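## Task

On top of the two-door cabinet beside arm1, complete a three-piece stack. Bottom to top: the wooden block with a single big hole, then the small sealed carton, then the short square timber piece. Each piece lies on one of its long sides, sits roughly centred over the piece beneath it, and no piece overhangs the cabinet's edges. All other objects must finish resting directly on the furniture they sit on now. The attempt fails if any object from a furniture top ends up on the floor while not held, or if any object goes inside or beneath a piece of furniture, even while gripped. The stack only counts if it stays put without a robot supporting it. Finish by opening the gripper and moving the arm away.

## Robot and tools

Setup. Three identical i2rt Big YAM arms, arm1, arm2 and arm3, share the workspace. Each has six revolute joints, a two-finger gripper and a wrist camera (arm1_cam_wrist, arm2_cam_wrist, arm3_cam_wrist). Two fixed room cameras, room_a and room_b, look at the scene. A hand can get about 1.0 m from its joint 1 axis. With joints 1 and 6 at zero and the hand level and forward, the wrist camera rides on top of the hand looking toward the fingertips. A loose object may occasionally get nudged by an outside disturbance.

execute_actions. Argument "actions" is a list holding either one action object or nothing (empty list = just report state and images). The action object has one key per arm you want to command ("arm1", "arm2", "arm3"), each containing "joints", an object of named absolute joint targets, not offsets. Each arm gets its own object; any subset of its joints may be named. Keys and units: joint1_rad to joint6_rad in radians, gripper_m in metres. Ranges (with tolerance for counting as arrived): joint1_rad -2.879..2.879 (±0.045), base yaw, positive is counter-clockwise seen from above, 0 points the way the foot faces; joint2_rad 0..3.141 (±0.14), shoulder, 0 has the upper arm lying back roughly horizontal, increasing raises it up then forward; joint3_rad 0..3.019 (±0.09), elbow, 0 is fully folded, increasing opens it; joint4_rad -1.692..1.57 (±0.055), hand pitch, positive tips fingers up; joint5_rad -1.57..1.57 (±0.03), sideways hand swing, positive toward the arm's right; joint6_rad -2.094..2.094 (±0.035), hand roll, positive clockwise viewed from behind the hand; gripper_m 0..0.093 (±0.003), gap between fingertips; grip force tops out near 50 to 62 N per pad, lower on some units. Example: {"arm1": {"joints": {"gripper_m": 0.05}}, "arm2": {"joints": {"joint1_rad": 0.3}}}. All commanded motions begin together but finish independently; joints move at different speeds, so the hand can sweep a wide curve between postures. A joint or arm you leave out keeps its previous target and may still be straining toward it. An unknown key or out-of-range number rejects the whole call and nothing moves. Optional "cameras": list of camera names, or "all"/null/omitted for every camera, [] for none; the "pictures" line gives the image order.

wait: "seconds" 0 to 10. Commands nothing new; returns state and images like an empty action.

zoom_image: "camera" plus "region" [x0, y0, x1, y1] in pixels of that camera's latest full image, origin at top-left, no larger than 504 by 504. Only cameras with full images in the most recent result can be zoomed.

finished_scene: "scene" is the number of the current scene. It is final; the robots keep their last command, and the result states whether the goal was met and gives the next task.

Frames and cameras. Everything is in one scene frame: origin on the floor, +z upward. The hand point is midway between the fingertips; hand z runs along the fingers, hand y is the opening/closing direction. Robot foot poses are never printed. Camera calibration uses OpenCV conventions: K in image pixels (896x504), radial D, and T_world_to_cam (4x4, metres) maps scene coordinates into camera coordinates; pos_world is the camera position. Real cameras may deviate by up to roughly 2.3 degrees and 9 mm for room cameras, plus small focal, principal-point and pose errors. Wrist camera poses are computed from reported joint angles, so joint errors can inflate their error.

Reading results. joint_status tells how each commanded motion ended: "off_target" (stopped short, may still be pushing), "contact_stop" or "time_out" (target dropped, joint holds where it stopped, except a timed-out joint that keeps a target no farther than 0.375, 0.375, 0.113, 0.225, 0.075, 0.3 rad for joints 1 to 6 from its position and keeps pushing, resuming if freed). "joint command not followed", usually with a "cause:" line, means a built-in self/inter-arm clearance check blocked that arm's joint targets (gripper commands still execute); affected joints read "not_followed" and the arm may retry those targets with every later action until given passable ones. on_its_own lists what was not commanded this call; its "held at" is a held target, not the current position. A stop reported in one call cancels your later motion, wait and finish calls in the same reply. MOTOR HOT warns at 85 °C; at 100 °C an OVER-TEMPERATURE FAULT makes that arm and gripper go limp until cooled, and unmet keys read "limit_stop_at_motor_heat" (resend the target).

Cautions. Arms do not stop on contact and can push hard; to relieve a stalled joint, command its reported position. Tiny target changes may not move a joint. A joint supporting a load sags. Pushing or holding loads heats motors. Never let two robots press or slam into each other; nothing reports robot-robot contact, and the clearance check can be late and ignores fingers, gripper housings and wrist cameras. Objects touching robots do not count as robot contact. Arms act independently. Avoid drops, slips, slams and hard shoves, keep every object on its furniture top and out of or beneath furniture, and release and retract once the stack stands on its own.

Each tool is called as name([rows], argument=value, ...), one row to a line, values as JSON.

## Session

execute_actions(actions=[])

Scene clock: 0.00 s.
arm1.joint_positions: joint1_rad=+0.871 joint2_rad=+0.320 joint3_rad=+1.699 joint4_rad=-1.535 joint5_rad=+0.035 joint6_rad=-0.015 gripper_m=+0.095
arm1.joint_status: not commanded
arm1.hand: x=+0.1931 y=+0.9471 z=+1.4867 quat_wxyz=(+0.138, +0.739, +0.181, -0.633) (m; scene frame)
arm2.joint_positions: joint1_rad=-0.582 joint2_rad=+0.349 joint3_rad=+1.703 joint4_rad=-1.213 joint5_rad=+0.272 joint6_rad=-0.074 gripper_m=+0.094
arm2.joint_status: not commanded
arm2.hand: x=-0.1070 y=+0.1342 z=+1.5948 quat_wxyz=(-0.460, +0.534, -0.388, -0.594) (m; scene frame)
arm3.joint_positions: joint1_rad=+0.668 joint2_rad=+0.445 joint3_rad=+1.713 joint4_rad=-1.479 joint5_rad=-0.181 joint6_rad=-0.236 gripper_m=+0.094
arm3.joint_status: not commanded
arm3.hand: x=-0.0366 y=-0.9752 z=+1.4556 quat_wxyz=(-0.584, +0.432, -0.645, -0.239) (m; scene frame)
pictures: arm1_cam_wrist, arm2_cam_wrist, arm3_cam_wrist, room_a, room_b
camera_calibration (this result's frames):
arm1_cam_wrist: T_world_to_cam=[[-0.44775, 0.892951, 0.0464623, -0.830778], [0.606907, 0.341657, -0.717589, 0.637966], [-0.656646, -0.293102, -0.694915, 1.55716], [0, 0, 0, 1]] pos_world=[0.263338, 0.980286, 1.57849]
arm2_cam_wrist: T_world_to_cam=[[0.960015, 0.279733, 0.0110174, 0.0490826], [0.142179, -0.453286, -0.879953, 1.48239], [-0.241158, 0.846334, -0.474934, 0.74388], [0, 0, 0, 1]] pos_world=[-0.0784926, 0.0286472, 1.65719]
arm3_cam_wrist: T_world_to_cam=[[0.841348, -0.500781, 0.203353, -0.755661], [-0.26902, -0.714316, -0.64605, 0.236431], [0.468788, 0.488846, -0.735708, 1.69344], [0, 0, 0, 1]] pos_world=[-0.0944851, -1.03737, 1.55229]
Images, in order (width x height): arm1_cam_wrist 896x504, arm2_cam_wrist 896x504, arm3_cam_wrist 896x504, room_a 896x504, room_b 896x504.

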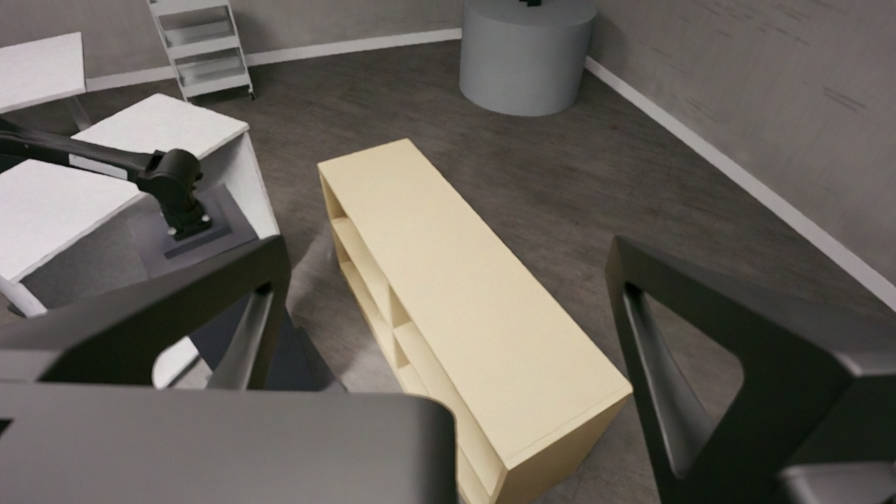

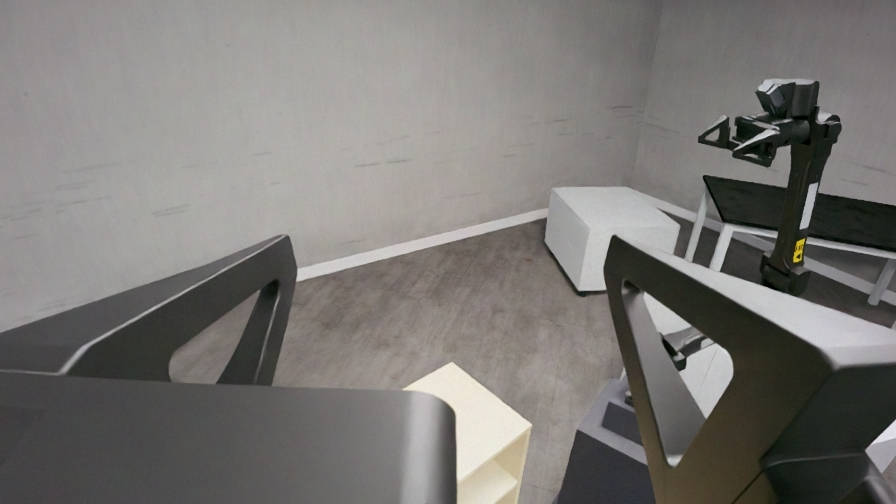

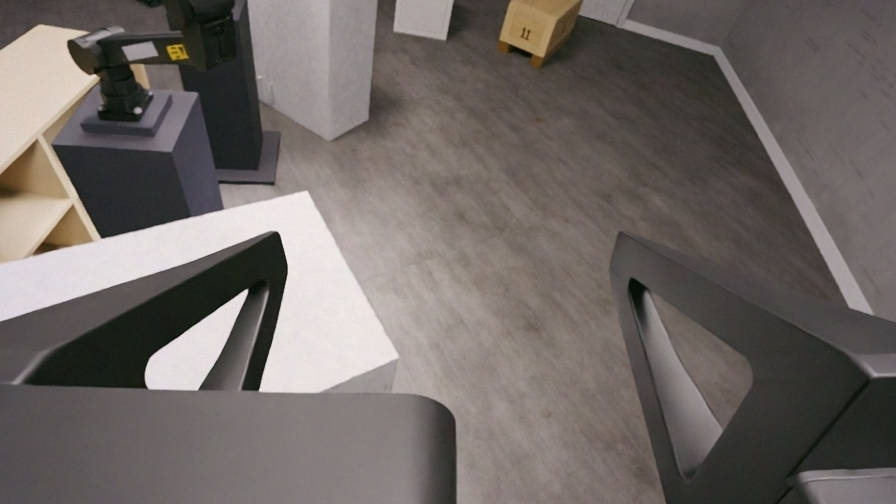

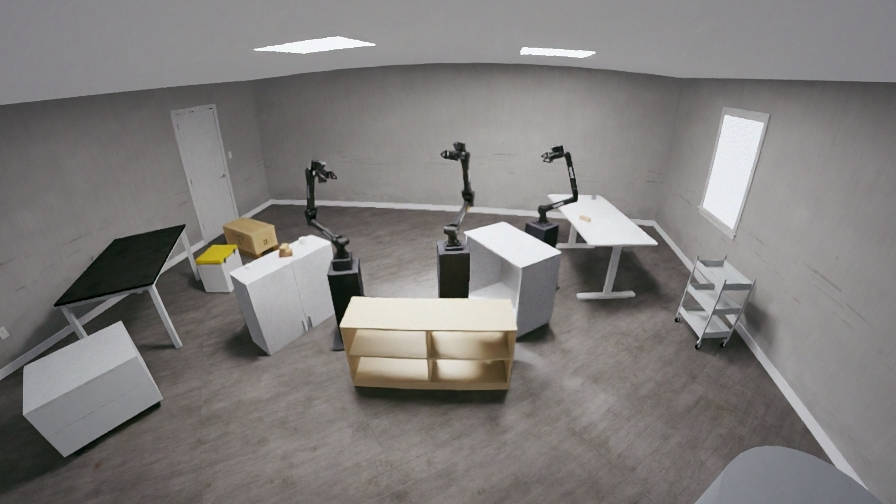

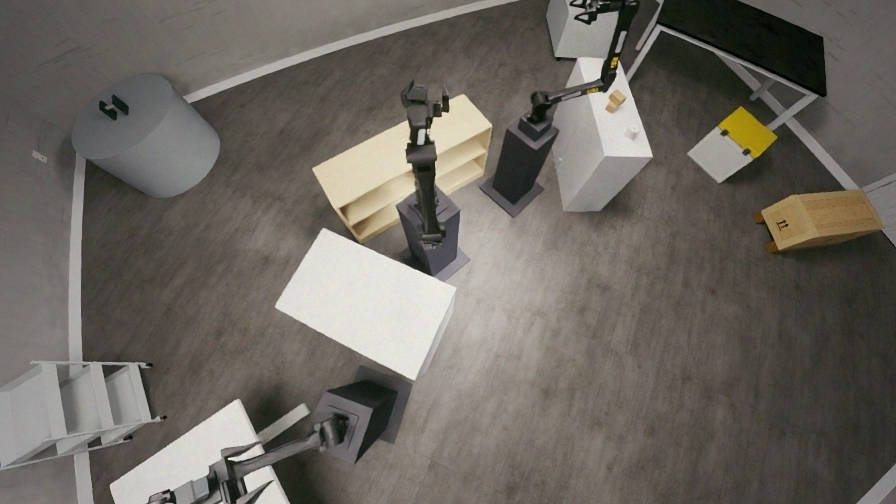

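zoom_image(camera="room_a", region=[225, 215, 345, 295])

zoom_image(camera="room_a", region=[530, 180, 670, 260])

zoom_image(camera="room_b", region=[550, 50, 680, 170])

zoom_image(camera="room_b", region=[90, 380, 330, 504])

Region (225, 215, 345, 295) of room_a's 896x504 image, scaled by 4.200, with more detail than that image has.

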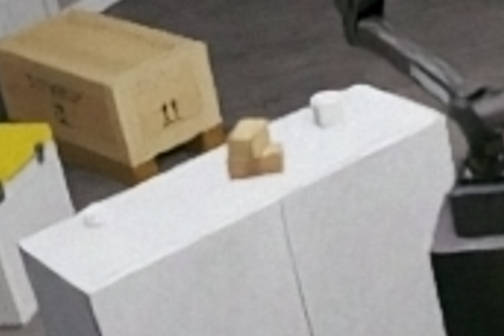

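Region (530, 180, 670, 260) of room_a's 896x504 image, scaled by 3.600, with more detail than that image has; it fills the top 288 rows of this view, and the rest is white.

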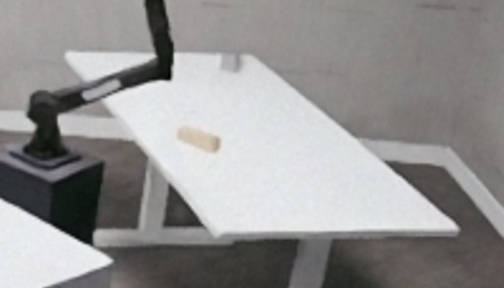

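Region (550, 50, 680, 170) of room_b's 896x504 image, scaled by 3.877, with more detail than that image has; it fills the top 465 rows of this view, and the rest is white.

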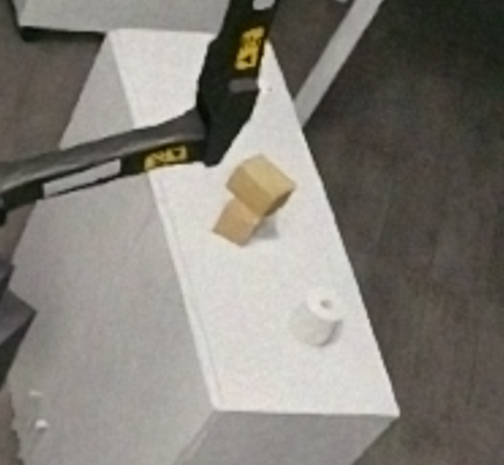

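Region (90, 380, 330, 504) of room_b's 896x504 image, scaled by 2.100, with more detail than that image has; it fills the top 260 rows of this view, and the rest is white.

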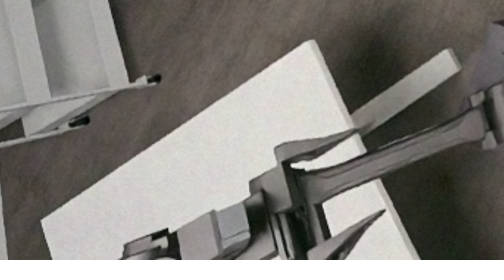

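execute_actions([
  {"arm1": {"joints": {"joint1_rad": -1.98, "joint2_rad": 1.40, "joint3_rad": 1.44, "joint4_rad": -0.97, "joint5_rad": 0, "joint6_rad": 0, "gripper_m": 0.093}}, "arm3": {"joints": {"joint1_rad": -1.85, "joint2_rad": 1.40, "joint3_rad": 1.44, "joint4_rad": -0.97, "joint5_rad": 0, "joint6_rad": 0, "gripper_m": 0.093}}},
])

Scene clock: 93.30 s.
arm1.joint_positions: joint1_rad=-1.987 joint2_rad=+1.427 joint3_rad=+1.423 joint4_rad=-0.986 joint5_rad=-0.001 joint6_rad=-0.013 gripper_m=+0.093
arm1.joint_status: all done
arm1.hand: x=+0.5903 y=+1.3292 z=+1.1472 quat_wxyz=(-0.268, +0.368, -0.884, -0.109) (m; scene frame)
arm2.joint_positions: joint1_rad=-0.582 joint2_rad=+0.349 joint3_rad=+1.703 joint4_rad=-1.213 joint5_rad=+0.272 joint6_rad=-0.074 gripper_m=+0.094
arm2.joint_status: not commanded
arm2.hand: x=-0.1070 y=+0.1342 z=+1.5948 quat_wxyz=(-0.460, +0.534, -0.388, -0.594) (m; scene frame)
arm3.joint_positions: joint1_rad=-1.855 joint2_rad=+1.417 joint3_rad=+1.415 joint4_rad=-0.983 joint5_rad=+0.000 joint6_rad=-0.010 gripper_m=+0.093
arm3.joint_status: all done
arm3.hand: x=-0.1421 y=-1.5824 z=+1.0969 quat_wxyz=(-0.188, -0.725, -0.625, +0.219) (m; scene frame)
pictures: arm1_cam_wrist, arm2_cam_wrist, arm3_cam_wrist, room_a, room_b
camera_calibration (this result's frames):
arm1_cam_wrist: T_world_to_cam=[[0.72208, -0.691653, 0.0147353, 0.473788], [-0.691795, -0.721761, 0.0219461, 1.35442], [-0.00454371, -0.0260407, -0.999651, 1.30369], [0, 0, 0, 1]] pos_world=[0.600792, 1.33921, 1.26653]
arm2_cam_wrist: T_world_to_cam=[[0.960015, 0.279733, 0.0110174, 0.0490826], [0.142179, -0.453286, -0.879953, 1.48239], [-0.241158, 0.846334, -0.474934, 0.74388], [0, 0, 0, 1]] pos_world=[-0.0784926, 0.0286472, 1.65719]
arm3_cam_wrist: T_world_to_cam=[[-0.990955, 0.134143, -0.00377807, 0.0735589], [0.133779, 0.989703, 0.0509072, 1.5318], [0.010568, 0.0499413, -0.998696, 1.30469], [0, 0, 0, 1]] pos_world=[-0.145817, -1.59105, 1.22529]
Images, in order (width x height): arm1_cam_wrist 896x504, arm2_cam_wrist 896x504, arm3_cam_wrist 896x504, room_a 896x504, room_b 896x504.

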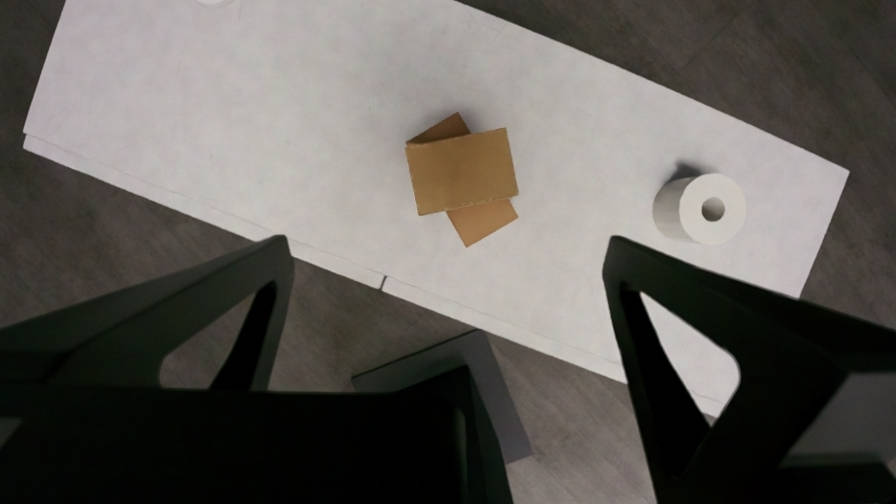

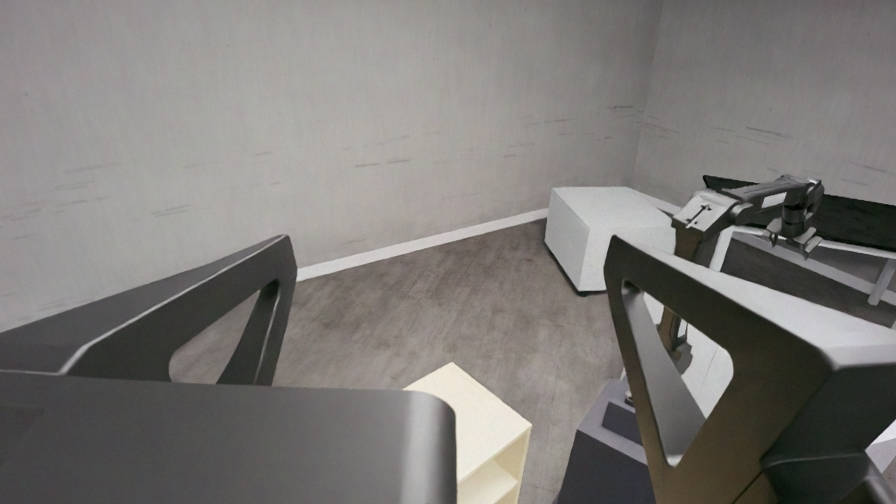

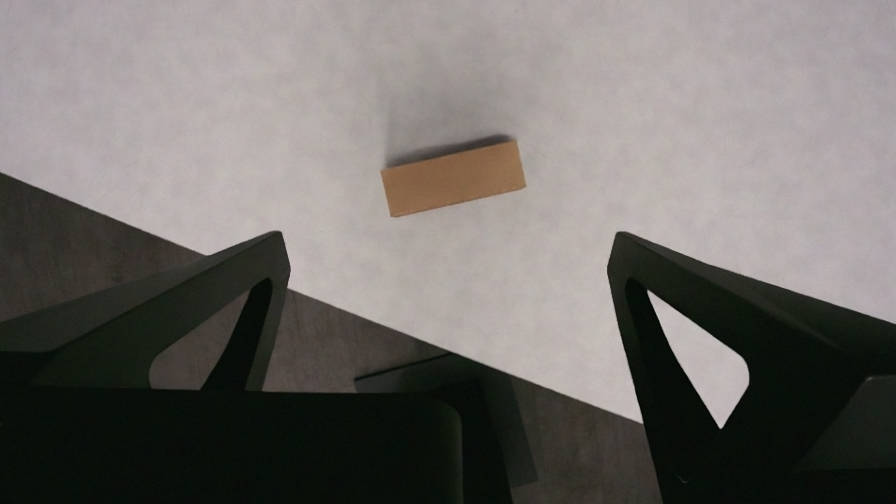

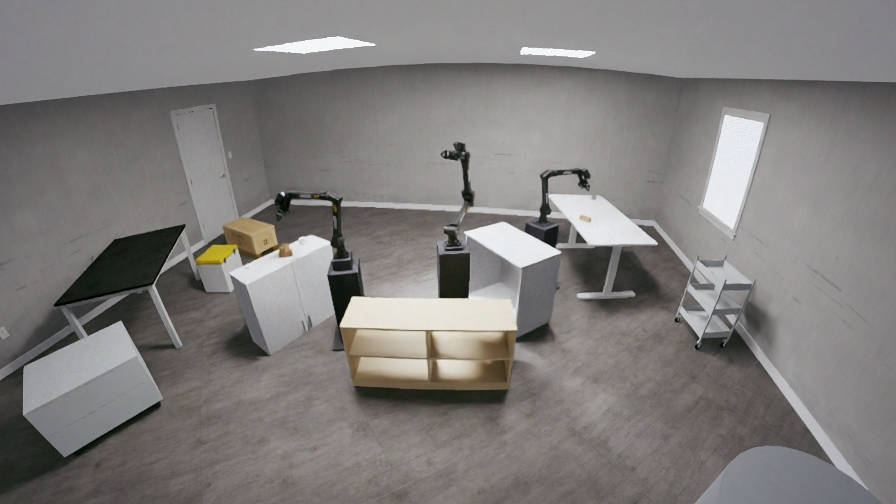

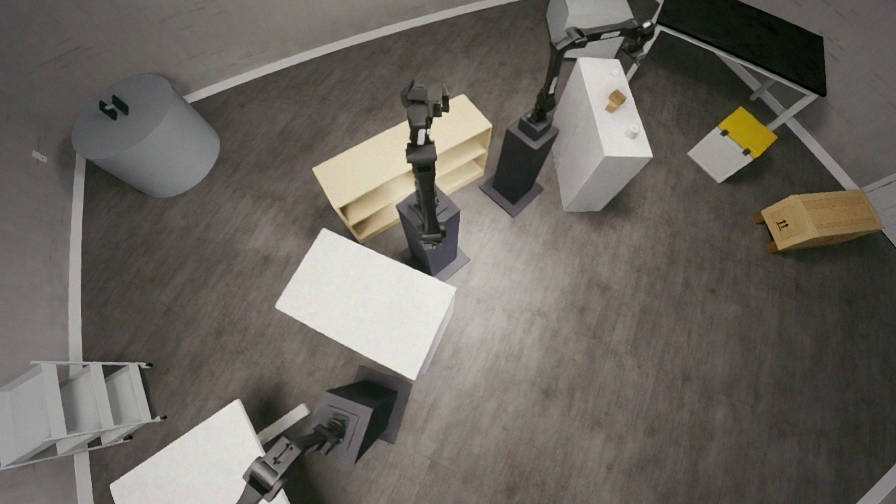

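zoom_image(camera="arm1_cam_wrist", region=[375, 90, 555, 260])

zoom_image(camera="arm3_cam_wrist", region=[360, 110, 550, 240])

Region (375, 90, 555, 260) of arm1_cam_wrist's 896x504 image, scaled by 2.800, with more detail than that image has.

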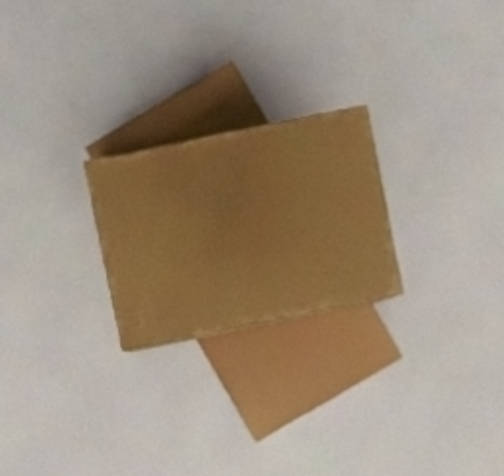

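Region (360, 110, 550, 240) of arm3_cam_wrist's 896x504 image, scaled by 2.653, with more detail than that image has; it fills the top 345 rows of this view, and the rest is white.

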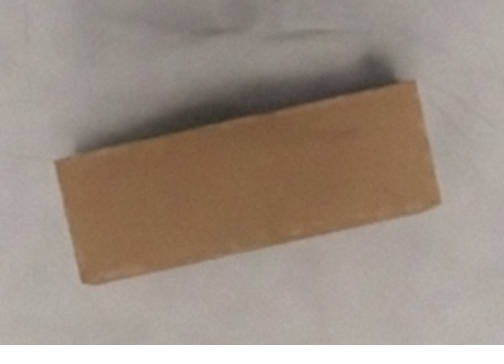

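execute_actions([
  {"arm1": {"joints": {"joint1_rad": -2.02, "joint2_rad": 0.95, "joint3_rad": 0.515, "joint4_rad": 0.175}}, "arm2": {"joints": {"joint1_rad": 0.9, "joint2_rad": 1.39, "joint3_rad": 1.41, "joint4_rad": -0.97, "joint5_rad": 0, "joint6_rad": 0}}, "arm3": {"joints": {"joint1_rad": -1.872, "joint2_rad": 1.995, "joint3_rad": 1.715, "joint4_rad": -1.258, "joint6_rad": 1.352}}},
], cameras=["arm1_cam_wrist", "arm3_cam_wrist", "room_b"])

Scene clock: 184.27 s.
arm1.joint_positions: joint1_rad=-2.015 joint2_rad=+0.949 joint3_rad=+0.508 joint4_rad=+0.145 joint5_rad=-0.001 joint6_rad=-0.013 gripper_m=+0.093
arm1.joint_status: all done
arm1.hand: x=+0.5173 y=+1.2403 z=+1.0817 quat_wxyz=(-0.557, +0.297, -0.745, -0.216) (m; scene frame)
arm2.joint_positions: joint1_rad=+0.902 joint2_rad=+1.402 joint3_rad=+1.398 joint4_rad=-0.977 joint5_rad=-0.001 joint6_rad=-0.010 gripper_m=+0.094
arm2.joint_status: all done
arm2.hand: x=-0.6275 y=-0.1487 z=+1.1772 quat_wxyz=(+0.071, +0.928, +0.228, -0.285) (m; scene frame)
arm3.joint_positions: joint1_rad=-1.860 joint2_rad=+2.004 joint3_rad=+1.685 joint4_rad=-1.247 joint5_rad=+0.000 joint6_rad=+1.340 gripper_m=+0.093
arm3.joint_status: all done
arm3.hand: x=-0.1528 y=-1.6389 z=+0.8674 quat_wxyz=(-0.003, -0.999, -0.034, -0.002) (m; scene frame)
pictures: arm1_cam_wrist, arm3_cam_wrist, room_b
camera_calibration (this result's frames):
arm1_cam_wrist: T_world_to_cam=[[0.688613, -0.724491, 0.0304274, 0.50705], [-0.554236, -0.552919, -0.622176, 1.65738], [0.467585, 0.411574, -0.782286, 0.213473], [0, 0, 0, 1]] pos_world=[0.4696, 1.19589, 1.18275]
arm3_cam_wrist: T_world_to_cam=[[-0.0781679, 0.996794, -0.0170559, 1.63446], [0.798145, 0.072823, 0.598048, -0.274908], [0.597373, 0.0331351, -0.801279, 0.969277], [0, 0, 0, 1]] pos_world=[-0.231841, -1.64132, 0.968947]
Images, in order (width x height): arm1_cam_wrist 896x504, arm3_cam_wrist 896x504, room_b 896x504.

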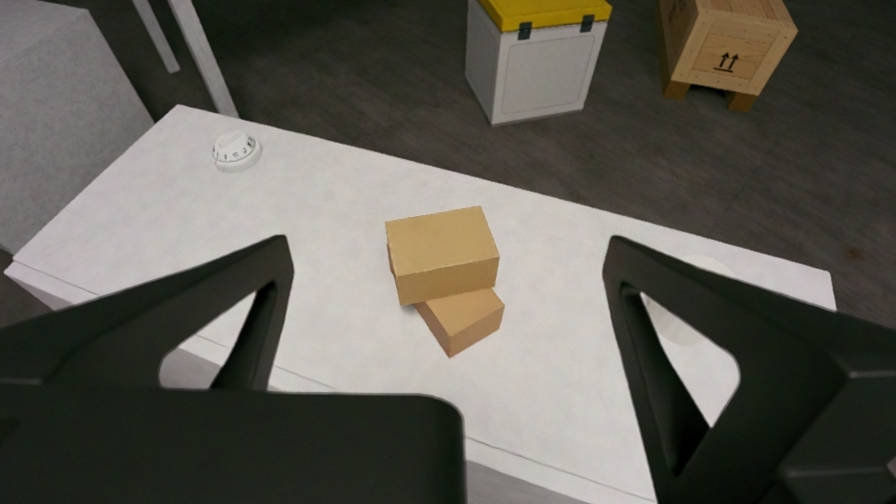

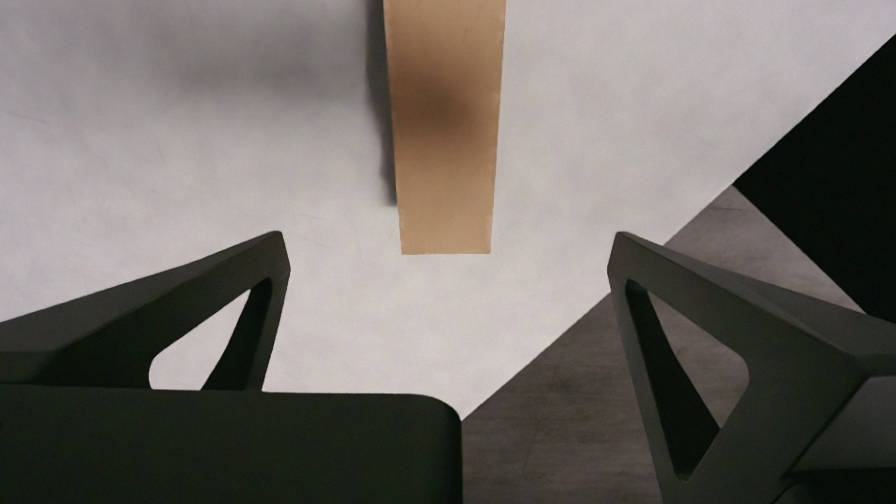

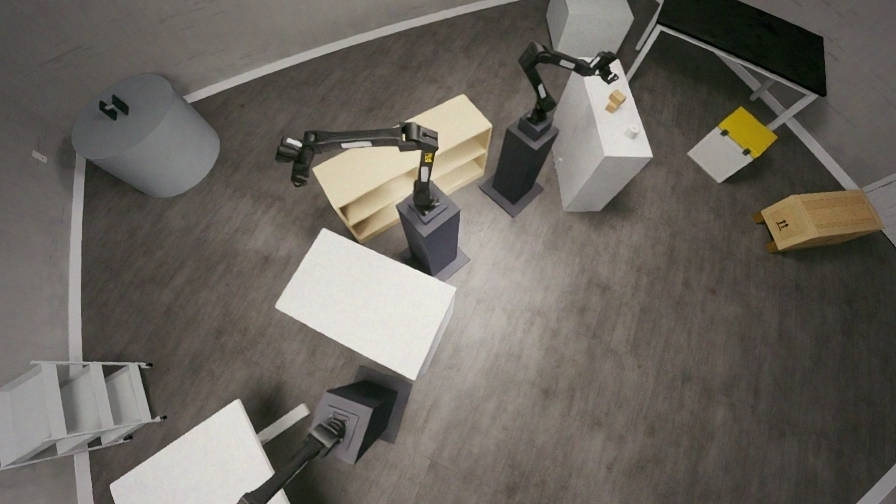

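zoom_image(camera="arm1_cam_wrist", region=[360, 190, 530, 370])

execute_actions([
  {"arm3": {"joints": {"joint2_rad": 2.105, "joint3_rad": 1.605, "joint4_rad": -1.04}}},
], cameras=["arm3_cam_wrist"])

Region (360, 190, 530, 370) of arm1_cam_wrist's 896x504 image, scaled by 2.800, with more detail than that image has.

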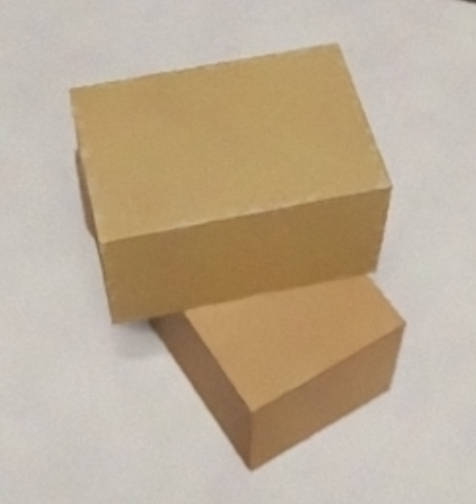

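Scene clock: 218.27 s.
arm1.joint_positions: joint1_rad=-2.015 joint2_rad=+0.949 joint3_rad=+0.508 joint4_rad=+0.145 joint5_rad=-0.001 joint6_rad=-0.013 gripper_m=+0.093
arm1.joint_status: not commanded
arm1.hand: x=+0.5173 y=+1.2403 z=+1.0817 quat_wxyz=(-0.557, +0.297, -0.745, -0.216) (m; scene frame)
arm2.joint_positions: joint1_rad=+0.902 joint2_rad=+1.402 joint3_rad=+1.398 joint4_rad=-0.977 joint5_rad=-0.001 joint6_rad=-0.010 gripper_m=+0.094
arm2.joint_status: not commanded
arm2.hand: x=-0.6275 y=-0.1487 z=+1.1772 quat_wxyz=(+0.071, +0.928, +0.228, -0.285) (m; scene frame)
arm3.joint_positions: joint1_rad=-1.860 joint2_rad=+2.127 joint3_rad=+1.587 joint4_rad=-1.054 joint5_rad=+0.000 joint6_rad=+1.340 gripper_m=+0.093
arm3.joint_status: all done
arm3.hand: x=-0.1515 y=-1.6345 z=+0.7616 quat_wxyz=(+0.010, -0.999, -0.034, -0.005) (m; scene frame)
pictures: arm3_cam_wrist
camera_calibration (this result's frames):
arm3_cam_wrist: T_world_to_cam=[[-0.0775332, 0.99695, 0.00888474, 1.60894], [0.795597, 0.0564983, 0.603186, -0.243997], [0.600845, 0.0538356, -0.797551, 0.915123], [0, 0, 0, 1]] pos_world=[-0.230978, -1.63952, 0.862738]
Images, in order (width x height): arm3_cam_wrist 896x504.

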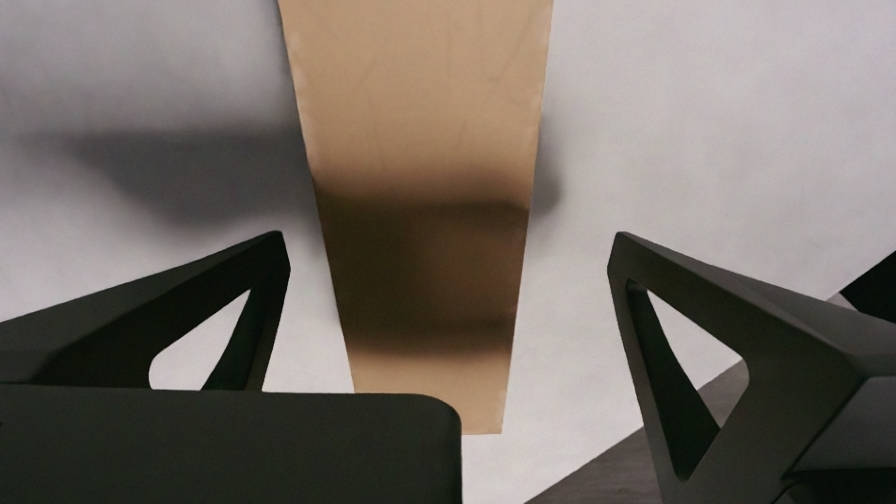

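execute_actions([
  {"arm3": {"joints": {"joint4_rad": -1.02, "gripper_m": 0.035}}},
], cameras=["arm3_cam_wrist"])

Scene clock: 227.43 s.
arm1.joint_positions: joint1_rad=-2.015 joint2_rad=+0.949 joint3_rad=+0.508 joint4_rad=+0.145 joint5_rad=-0.001 joint6_rad=-0.013 gripper_m=+0.093
arm1.joint_status: not commanded
arm1.hand: x=+0.5173 y=+1.2403 z=+1.0817 quat_wxyz=(-0.557, +0.297, -0.745, -0.216) (m; scene frame)
arm2.joint_positions: joint1_rad=+0.902 joint2_rad=+1.402 joint3_rad=+1.398 joint4_rad=-0.977 joint5_rad=-0.001 joint6_rad=-0.010 gripper_m=+0.094
arm2.joint_status: not commanded
arm2.hand: x=-0.6275 y=-0.1487 z=+1.1772 quat_wxyz=(+0.071, +0.928, +0.228, -0.285) (m; scene frame)
arm3.joint_positions: joint1_rad=-1.860 joint2_rad=+2.127 joint3_rad=+1.587 joint4_rad=-1.034 joint5_rad=+0.000 joint6_rad=+1.341 gripper_m=+0.045
arm3.joint_status: gripper_m off_target (ended at +0.045, target +0.035); the others done
arm3.hand: x=-0.1523 y=-1.6393 z=+0.7616 quat_wxyz=(+0.001, -0.999, -0.034, -0.003) (m; scene frame)
pictures: arm3_cam_wrist
camera_calibration (this result's frames):
arm3_cam_wrist: T_world_to_cam=[[-0.0770487, 0.996973, -0.0103814, 1.62846], [0.797557, 0.0678789, 0.599412, -0.22123], [0.598303, 0.0379042, -0.800373, 0.89145], [0, 0, 0, 1]] pos_world=[-0.231442, -1.64231, 0.863007]
Images, in order (width x height): arm3_cam_wrist 896x504.

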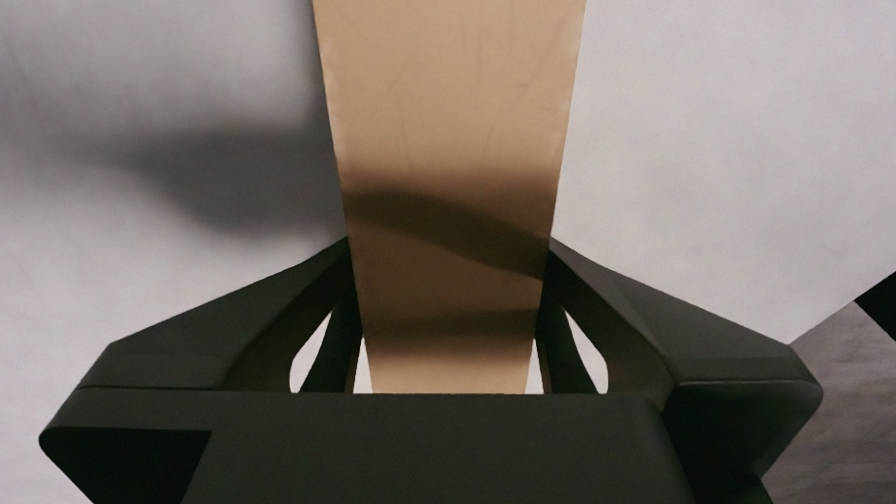

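execute_actions([
  {"arm3": {"joints": {"joint2_rad": 1.90, "joint4_rad": -1.255}}},
], cameras=[])

execute_actions([
  {"arm3": {"joints": {"joint1_rad": 1.77}}},
], cameras=["arm3_cam_wrist", "room_a", "room_b"])

Scene clock: 251.97 s.
arm1.joint_positions: joint1_rad=-2.015 joint2_rad=+0.949 joint3_rad=+0.508 joint4_rad=+0.145 joint5_rad=-0.001 joint6_rad=-0.013 gripper_m=+0.093
arm1.joint_status: not commanded
arm1.hand: x=+0.5173 y=+1.2403 z=+1.0817 quat_wxyz=(-0.557, +0.297, -0.745, -0.216) (m; scene frame)
arm2.joint_positions: joint1_rad=+0.902 joint2_rad=+1.402 joint3_rad=+1.398 joint4_rad=-0.977 joint5_rad=-0.001 joint6_rad=-0.010 gripper_m=+0.094
arm2.joint_status: not commanded
arm2.hand: x=-0.6275 y=-0.1487 z=+1.1772 quat_wxyz=(+0.071, +0.928, +0.228, -0.285) (m; scene frame)
arm3.joint_positions: joint1_rad=-1.860 joint2_rad=+1.915 joint3_rad=+1.584 joint4_rad=-1.243 joint5_rad=+0.000 joint6_rad=+1.341 gripper_m=+0.045
arm3.joint_status: all done
arm3.hand: x=-0.1477 y=-1.6071 z=+0.8817 quat_wxyz=(+0.001, -0.999, -0.034, -0.003) (m; scene frame)
pictures: none
No camera images: the call's "cameras" was empty. Leave "cameras" out to get every camera's image.

Scene clock: 254.97 s.
arm1.joint_positions: joint1_rad=-2.015 joint2_rad=+0.949 joint3_rad=+0.508 joint4_rad=+0.145 joint5_rad=-0.001 joint6_rad=-0.013 gripper_m=+0.093
arm1.joint_status: not commanded
arm1.hand: x=+0.5173 y=+1.2403 z=+1.0817 quat_wxyz=(-0.557, +0.297, -0.745, -0.216) (m; scene frame)
arm2.joint_positions: joint1_rad=+0.902 joint2_rad=+1.402 joint3_rad=+1.398 joint4_rad=-0.977 joint5_rad=-0.001 joint6_rad=-0.010 gripper_m=+0.094
arm2.joint_status: not commanded
arm2.hand: x=-0.6275 y=-0.1487 z=+1.1772 quat_wxyz=(+0.071, +0.928, +0.228, -0.285) (m; scene frame)
arm3.joint_positions: joint1_rad=+1.781 joint2_rad=+1.918 joint3_rad=+1.584 joint4_rad=-1.243 joint5_rad=-0.002 joint6_rad=+1.341 gripper_m=+0.045
arm3.joint_status: all done
arm3.hand: x=-0.2439 y=-0.4992 z=+0.8778 quat_wxyz=(-0.001, +0.279, -0.960, +0.005) (m; scene frame)
pictures: arm3_cam_wrist, room_a, room_b
camera_calibration (this result's frames):
arm3_cam_wrist: T_world_to_cam=[[0.544339, -0.838863, -0.00199302, -0.286323], [-0.673447, -0.438414, 0.595199, -0.903139], [-0.500164, -0.322648, -0.803576, 0.550983], [0, 0, 0, 1]] pos_world=[-0.176777, -0.458361, 0.979733]
Images, in order (width x height): arm3_cam_wrist 896x504, room_a 896x504, room_b 896x504.

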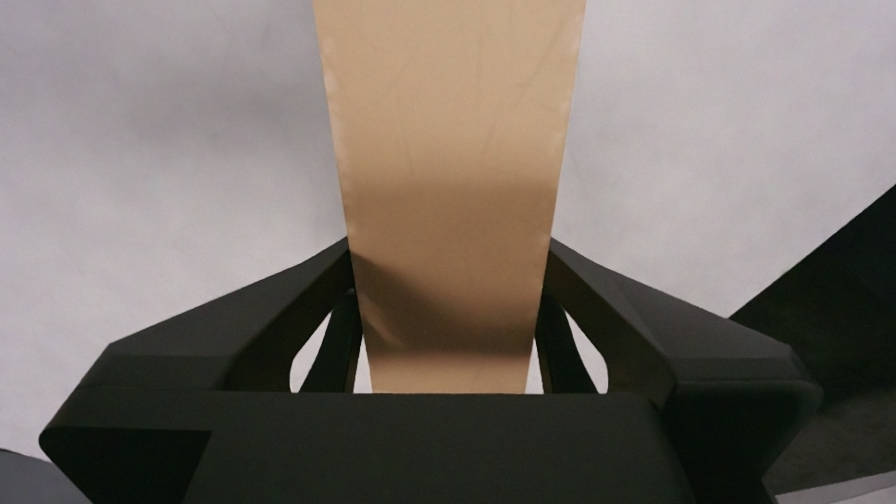

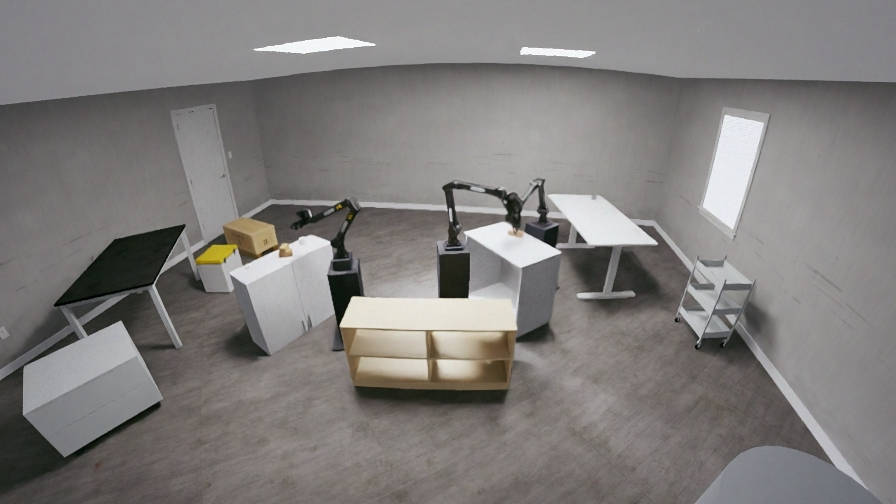

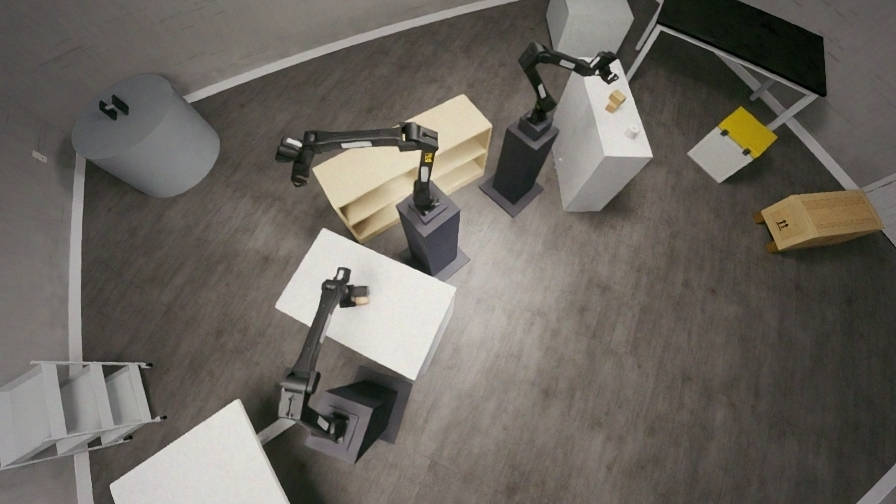

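execute_actions([
  {"arm3": {"joints": {"joint2_rad": 2.03, "joint4_rad": -1.105}}},
], cameras=["arm3_cam_wrist", "room_a"])

Scene clock: 263.43 s.
arm1.joint_positions: joint1_rad=-2.015 joint2_rad=+0.949 joint3_rad=+0.508 joint4_rad=+0.145 joint5_rad=-0.001 joint6_rad=-0.013 gripper_m=+0.093
arm1.joint_status: not commanded
arm1.hand: x=+0.5173 y=+1.2403 z=+1.0817 quat_wxyz=(-0.557, +0.297, -0.745, -0.216) (m; scene frame)
arm2.joint_positions: joint1_rad=+0.902 joint2_rad=+1.402 joint3_rad=+1.398 joint4_rad=-0.977 joint5_rad=-0.001 joint6_rad=-0.010 gripper_m=+0.094
arm2.joint_status: not commanded
arm2.hand: x=-0.6275 y=-0.1487 z=+1.1772 quat_wxyz=(+0.071, +0.928, +0.228, -0.285) (m; scene frame)
arm3.joint_positions: joint1_rad=+1.781 joint2_rad=+2.022 joint3_rad=+1.586 joint4_rad=-1.127 joint5_rad=-0.002 joint6_rad=+1.341 gripper_m=+0.045
arm3.joint_status: all done
arm3.hand: x=-0.2509 y=-0.4781 z=+0.8198 quat_wxyz=(-0.001, +0.279, -0.960, -0.002) (m; scene frame)
pictures: arm3_cam_wrist, room_a
camera_calibration (this result's frames):
arm3_cam_wrist: T_world_to_cam=[[0.544038, -0.838923, -0.0151554, -0.254199], [-0.671324, -0.446044, 0.591919, -0.864453], [-0.503335, -0.311853, -0.805855, 0.513908], [0, 0, 0, 1]] pos_world=[-0.183367, -0.438574, 0.921969]
Images, in order (width x height): arm3_cam_wrist 896x504, room_a 896x504.

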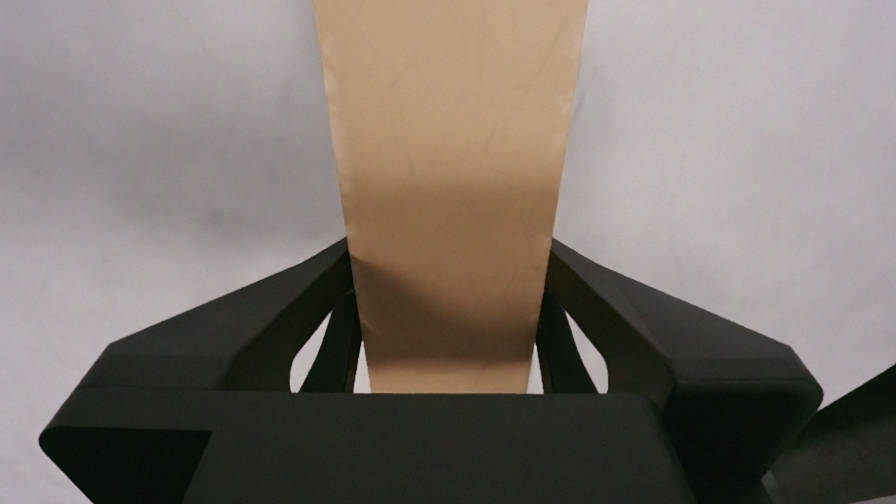

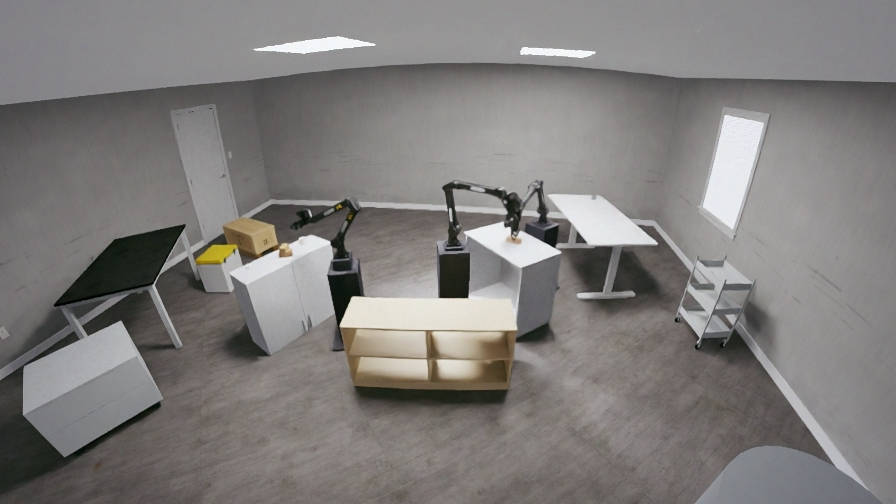

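execute_actions([
  {"arm3": {"joints": {"joint2_rad": 2.06, "joint4_rad": -1.092}}},
], cameras=["arm3_cam_wrist", "room_a"])

Scene clock: 269.67 s.
arm1.joint_positions: joint1_rad=-2.015 joint2_rad=+0.949 joint3_rad=+0.508 joint4_rad=+0.145 joint5_rad=-0.001 joint6_rad=-0.013 gripper_m=+0.093
arm1.joint_status: not commanded
arm1.hand: x=+0.5173 y=+1.2403 z=+1.0817 quat_wxyz=(-0.557, +0.297, -0.745, -0.216) (m; scene frame)
arm2.joint_positions: joint1_rad=+0.902 joint2_rad=+1.402 joint3_rad=+1.398 joint4_rad=-0.977 joint5_rad=-0.001 joint6_rad=-0.010 gripper_m=+0.094
arm2.joint_status: not commanded
arm2.hand: x=-0.6275 y=-0.1487 z=+1.1772 quat_wxyz=(+0.071, +0.928, +0.228, -0.285) (m; scene frame)
arm3.joint_positions: joint1_rad=+1.781 joint2_rad=+2.023 joint3_rad=+1.586 joint4_rad=-1.124 joint5_rad=-0.002 joint6_rad=+1.341 gripper_m=+0.045
arm3.joint_status: all done
arm3.hand: x=-0.2512 y=-0.4773 z=+0.8196 quat_wxyz=(-0.001, +0.279, -0.960, -0.004) (m; scene frame)
pictures: arm3_cam_wrist, room_a
camera_calibration (this result's frames):
arm3_cam_wrist: T_world_to_cam=[[0.544033, -0.838868, -0.0181201, -0.250963], [-0.670722, -0.447757, 0.591308, -0.86433], [-0.504143, -0.309538, -0.806242, 0.515058], [0, 0, 0, 1]] pos_world=[-0.18353, -0.438106, 0.9218]
Images, in order (width x height): arm3_cam_wrist 896x504, room_a 896x504.

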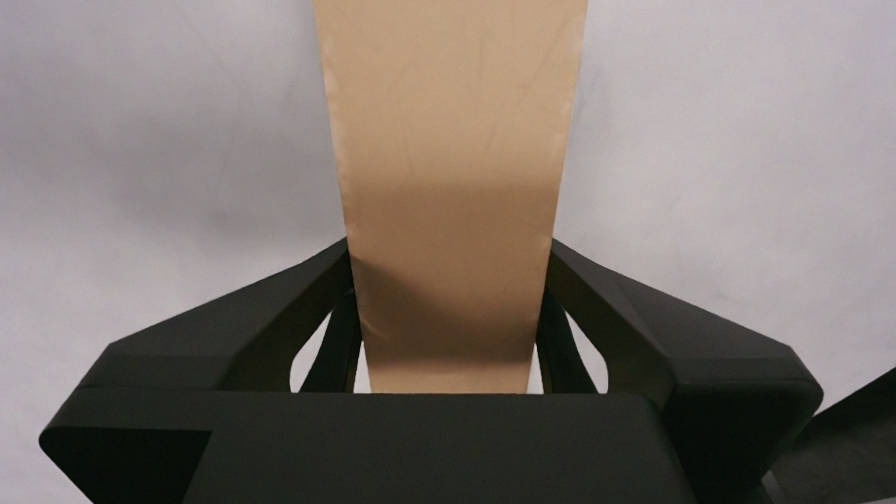

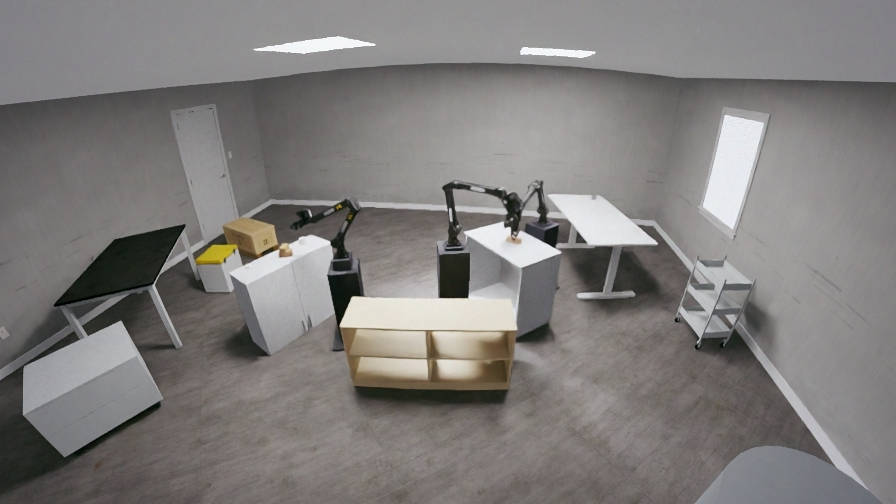

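execute_actions([
  {"arm3": {"joints": {"joint2_rad": 2.023, "joint4_rad": -1.124, "gripper_m": 0.093}}},
], cameras=["arm3_cam_wrist"])

Scene clock: 276.83 s.
arm1.joint_positions: joint1_rad=-2.015 joint2_rad=+0.949 joint3_rad=+0.508 joint4_rad=+0.145 joint5_rad=-0.001 joint6_rad=-0.013 gripper_m=+0.093
arm1.joint_status: not commanded
arm1.hand: x=+0.5173 y=+1.2403 z=+1.0817 quat_wxyz=(-0.557, +0.297, -0.745, -0.216) (m; scene frame)
arm2.joint_positions: joint1_rad=+0.902 joint2_rad=+1.402 joint3_rad=+1.398 joint4_rad=-0.977 joint5_rad=-0.001 joint6_rad=-0.010 gripper_m=+0.094
arm2.joint_status: not commanded
arm2.hand: x=-0.6275 y=-0.1487 z=+1.1772 quat_wxyz=(+0.071, +0.928, +0.228, -0.285) (m; scene frame)
arm3.joint_positions: joint1_rad=+1.781 joint2_rad=+2.025 joint3_rad=+1.586 joint4_rad=-1.124 joint5_rad=-0.002 joint6_rad=+1.341 gripper_m=+0.093
arm3.joint_status: all done
arm3.hand: x=-0.2511 y=-0.4775 z=+0.8183 quat_wxyz=(-0.001, +0.279, -0.960, -0.003) (m; scene frame)
pictures: arm3_cam_wrist
camera_calibration (this result's frames):
arm3_cam_wrist: T_world_to_cam=[[0.544037, -0.83891, -0.0158966, -0.253047], [-0.671173, -0.446473, 0.591767, -0.863469], [-0.503537, -0.311274, -0.805952, 0.513058], [0, 0, 0, 1]] pos_world=[-0.183526, -0.438097, 0.92045]
Images, in order (width x height): arm3_cam_wrist 896x504.

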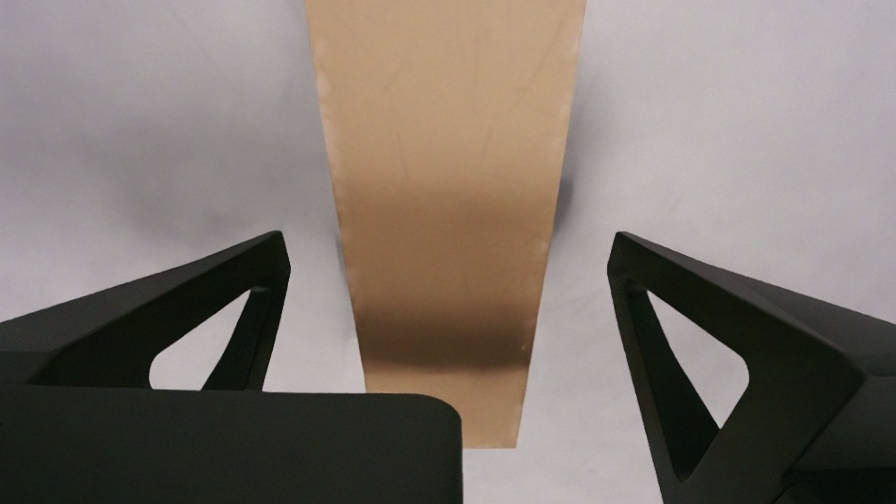

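execute_actions([
  {"arm3": {"joints": {"joint1_rad": 0.35, "joint2_rad": 1.75, "joint4_rad": -1.3}}, "arm2": {"joints": {"joint1_rad": 1.2, "joint2_rad": 1.955, "joint3_rad": 1.58, "joint4_rad": -1.166, "joint6_rad": 0.832, "gripper_m": 0.093}}},
], cameras=["room_a", "room_b"])

Scene clock: 316.93 s.
arm1.joint_positions: joint1_rad=-2.015 joint2_rad=+0.949 joint3_rad=+0.508 joint4_rad=+0.145 joint5_rad=-0.001 joint6_rad=-0.013 gripper_m=+0.093
arm1.joint_status: not commanded
arm1.hand: x=+0.5173 y=+1.2403 z=+1.0817 quat_wxyz=(-0.557, +0.297, -0.745, -0.216) (m; scene frame)
arm2.joint_positions: joint1_rad=+1.206 joint2_rad=+1.969 joint3_rad=+1.562 joint4_rad=-1.159 joint5_rad=-0.002 joint6_rad=+0.819 gripper_m=+0.093
arm2.joint_status: all done
arm2.hand: x=-0.5603 y=-0.3118 z=+0.9255 quat_wxyz=(+0.007, +1.000, -0.021, -0.002) (m; scene frame)
arm3.joint_positions: joint1_rad=+0.340 joint2_rad=+1.770 joint3_rad=+1.590 joint4_rad=-1.287 joint5_rad=+0.001 joint6_rad=+1.341 gripper_m=+0.093
arm3.joint_status: all done
arm3.hand: x=+0.4495 y=-0.7871 z=+0.9648 quat_wxyz=(-0.035, -0.423, -0.905, -0.041) (m; scene frame)
pictures: room_a, room_b
Images, in order (width x height): room_a 896x504, room_b 896x504.

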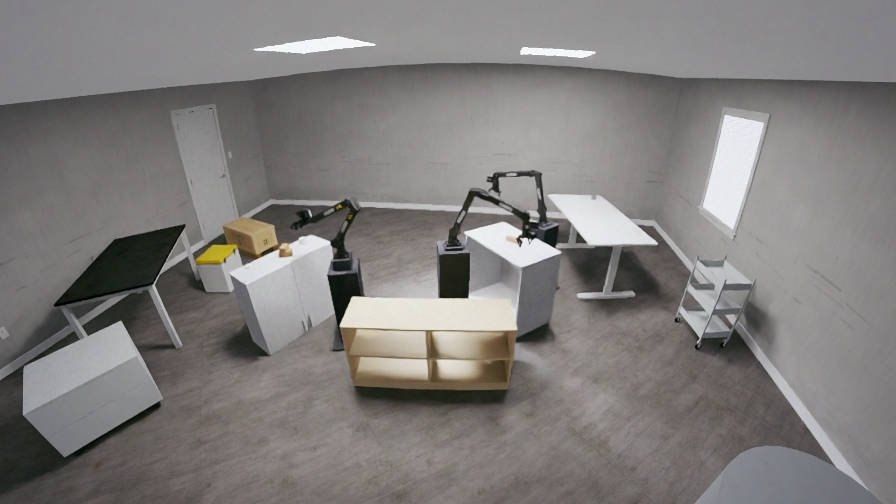

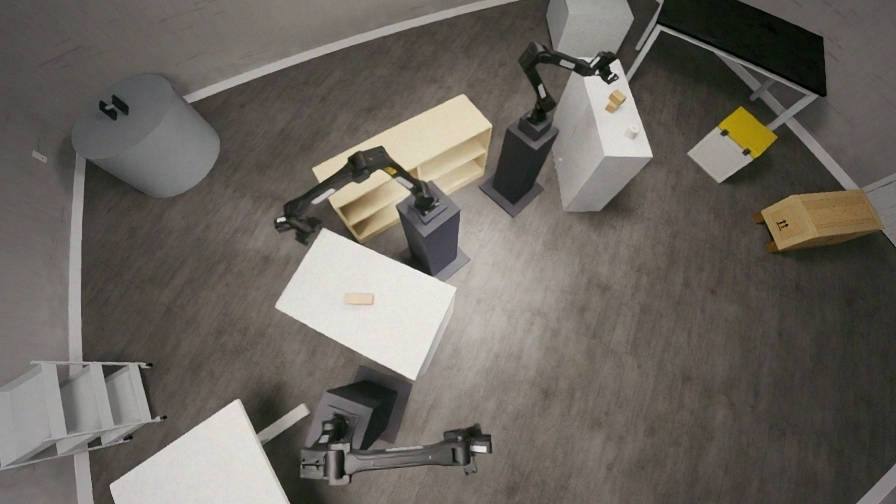

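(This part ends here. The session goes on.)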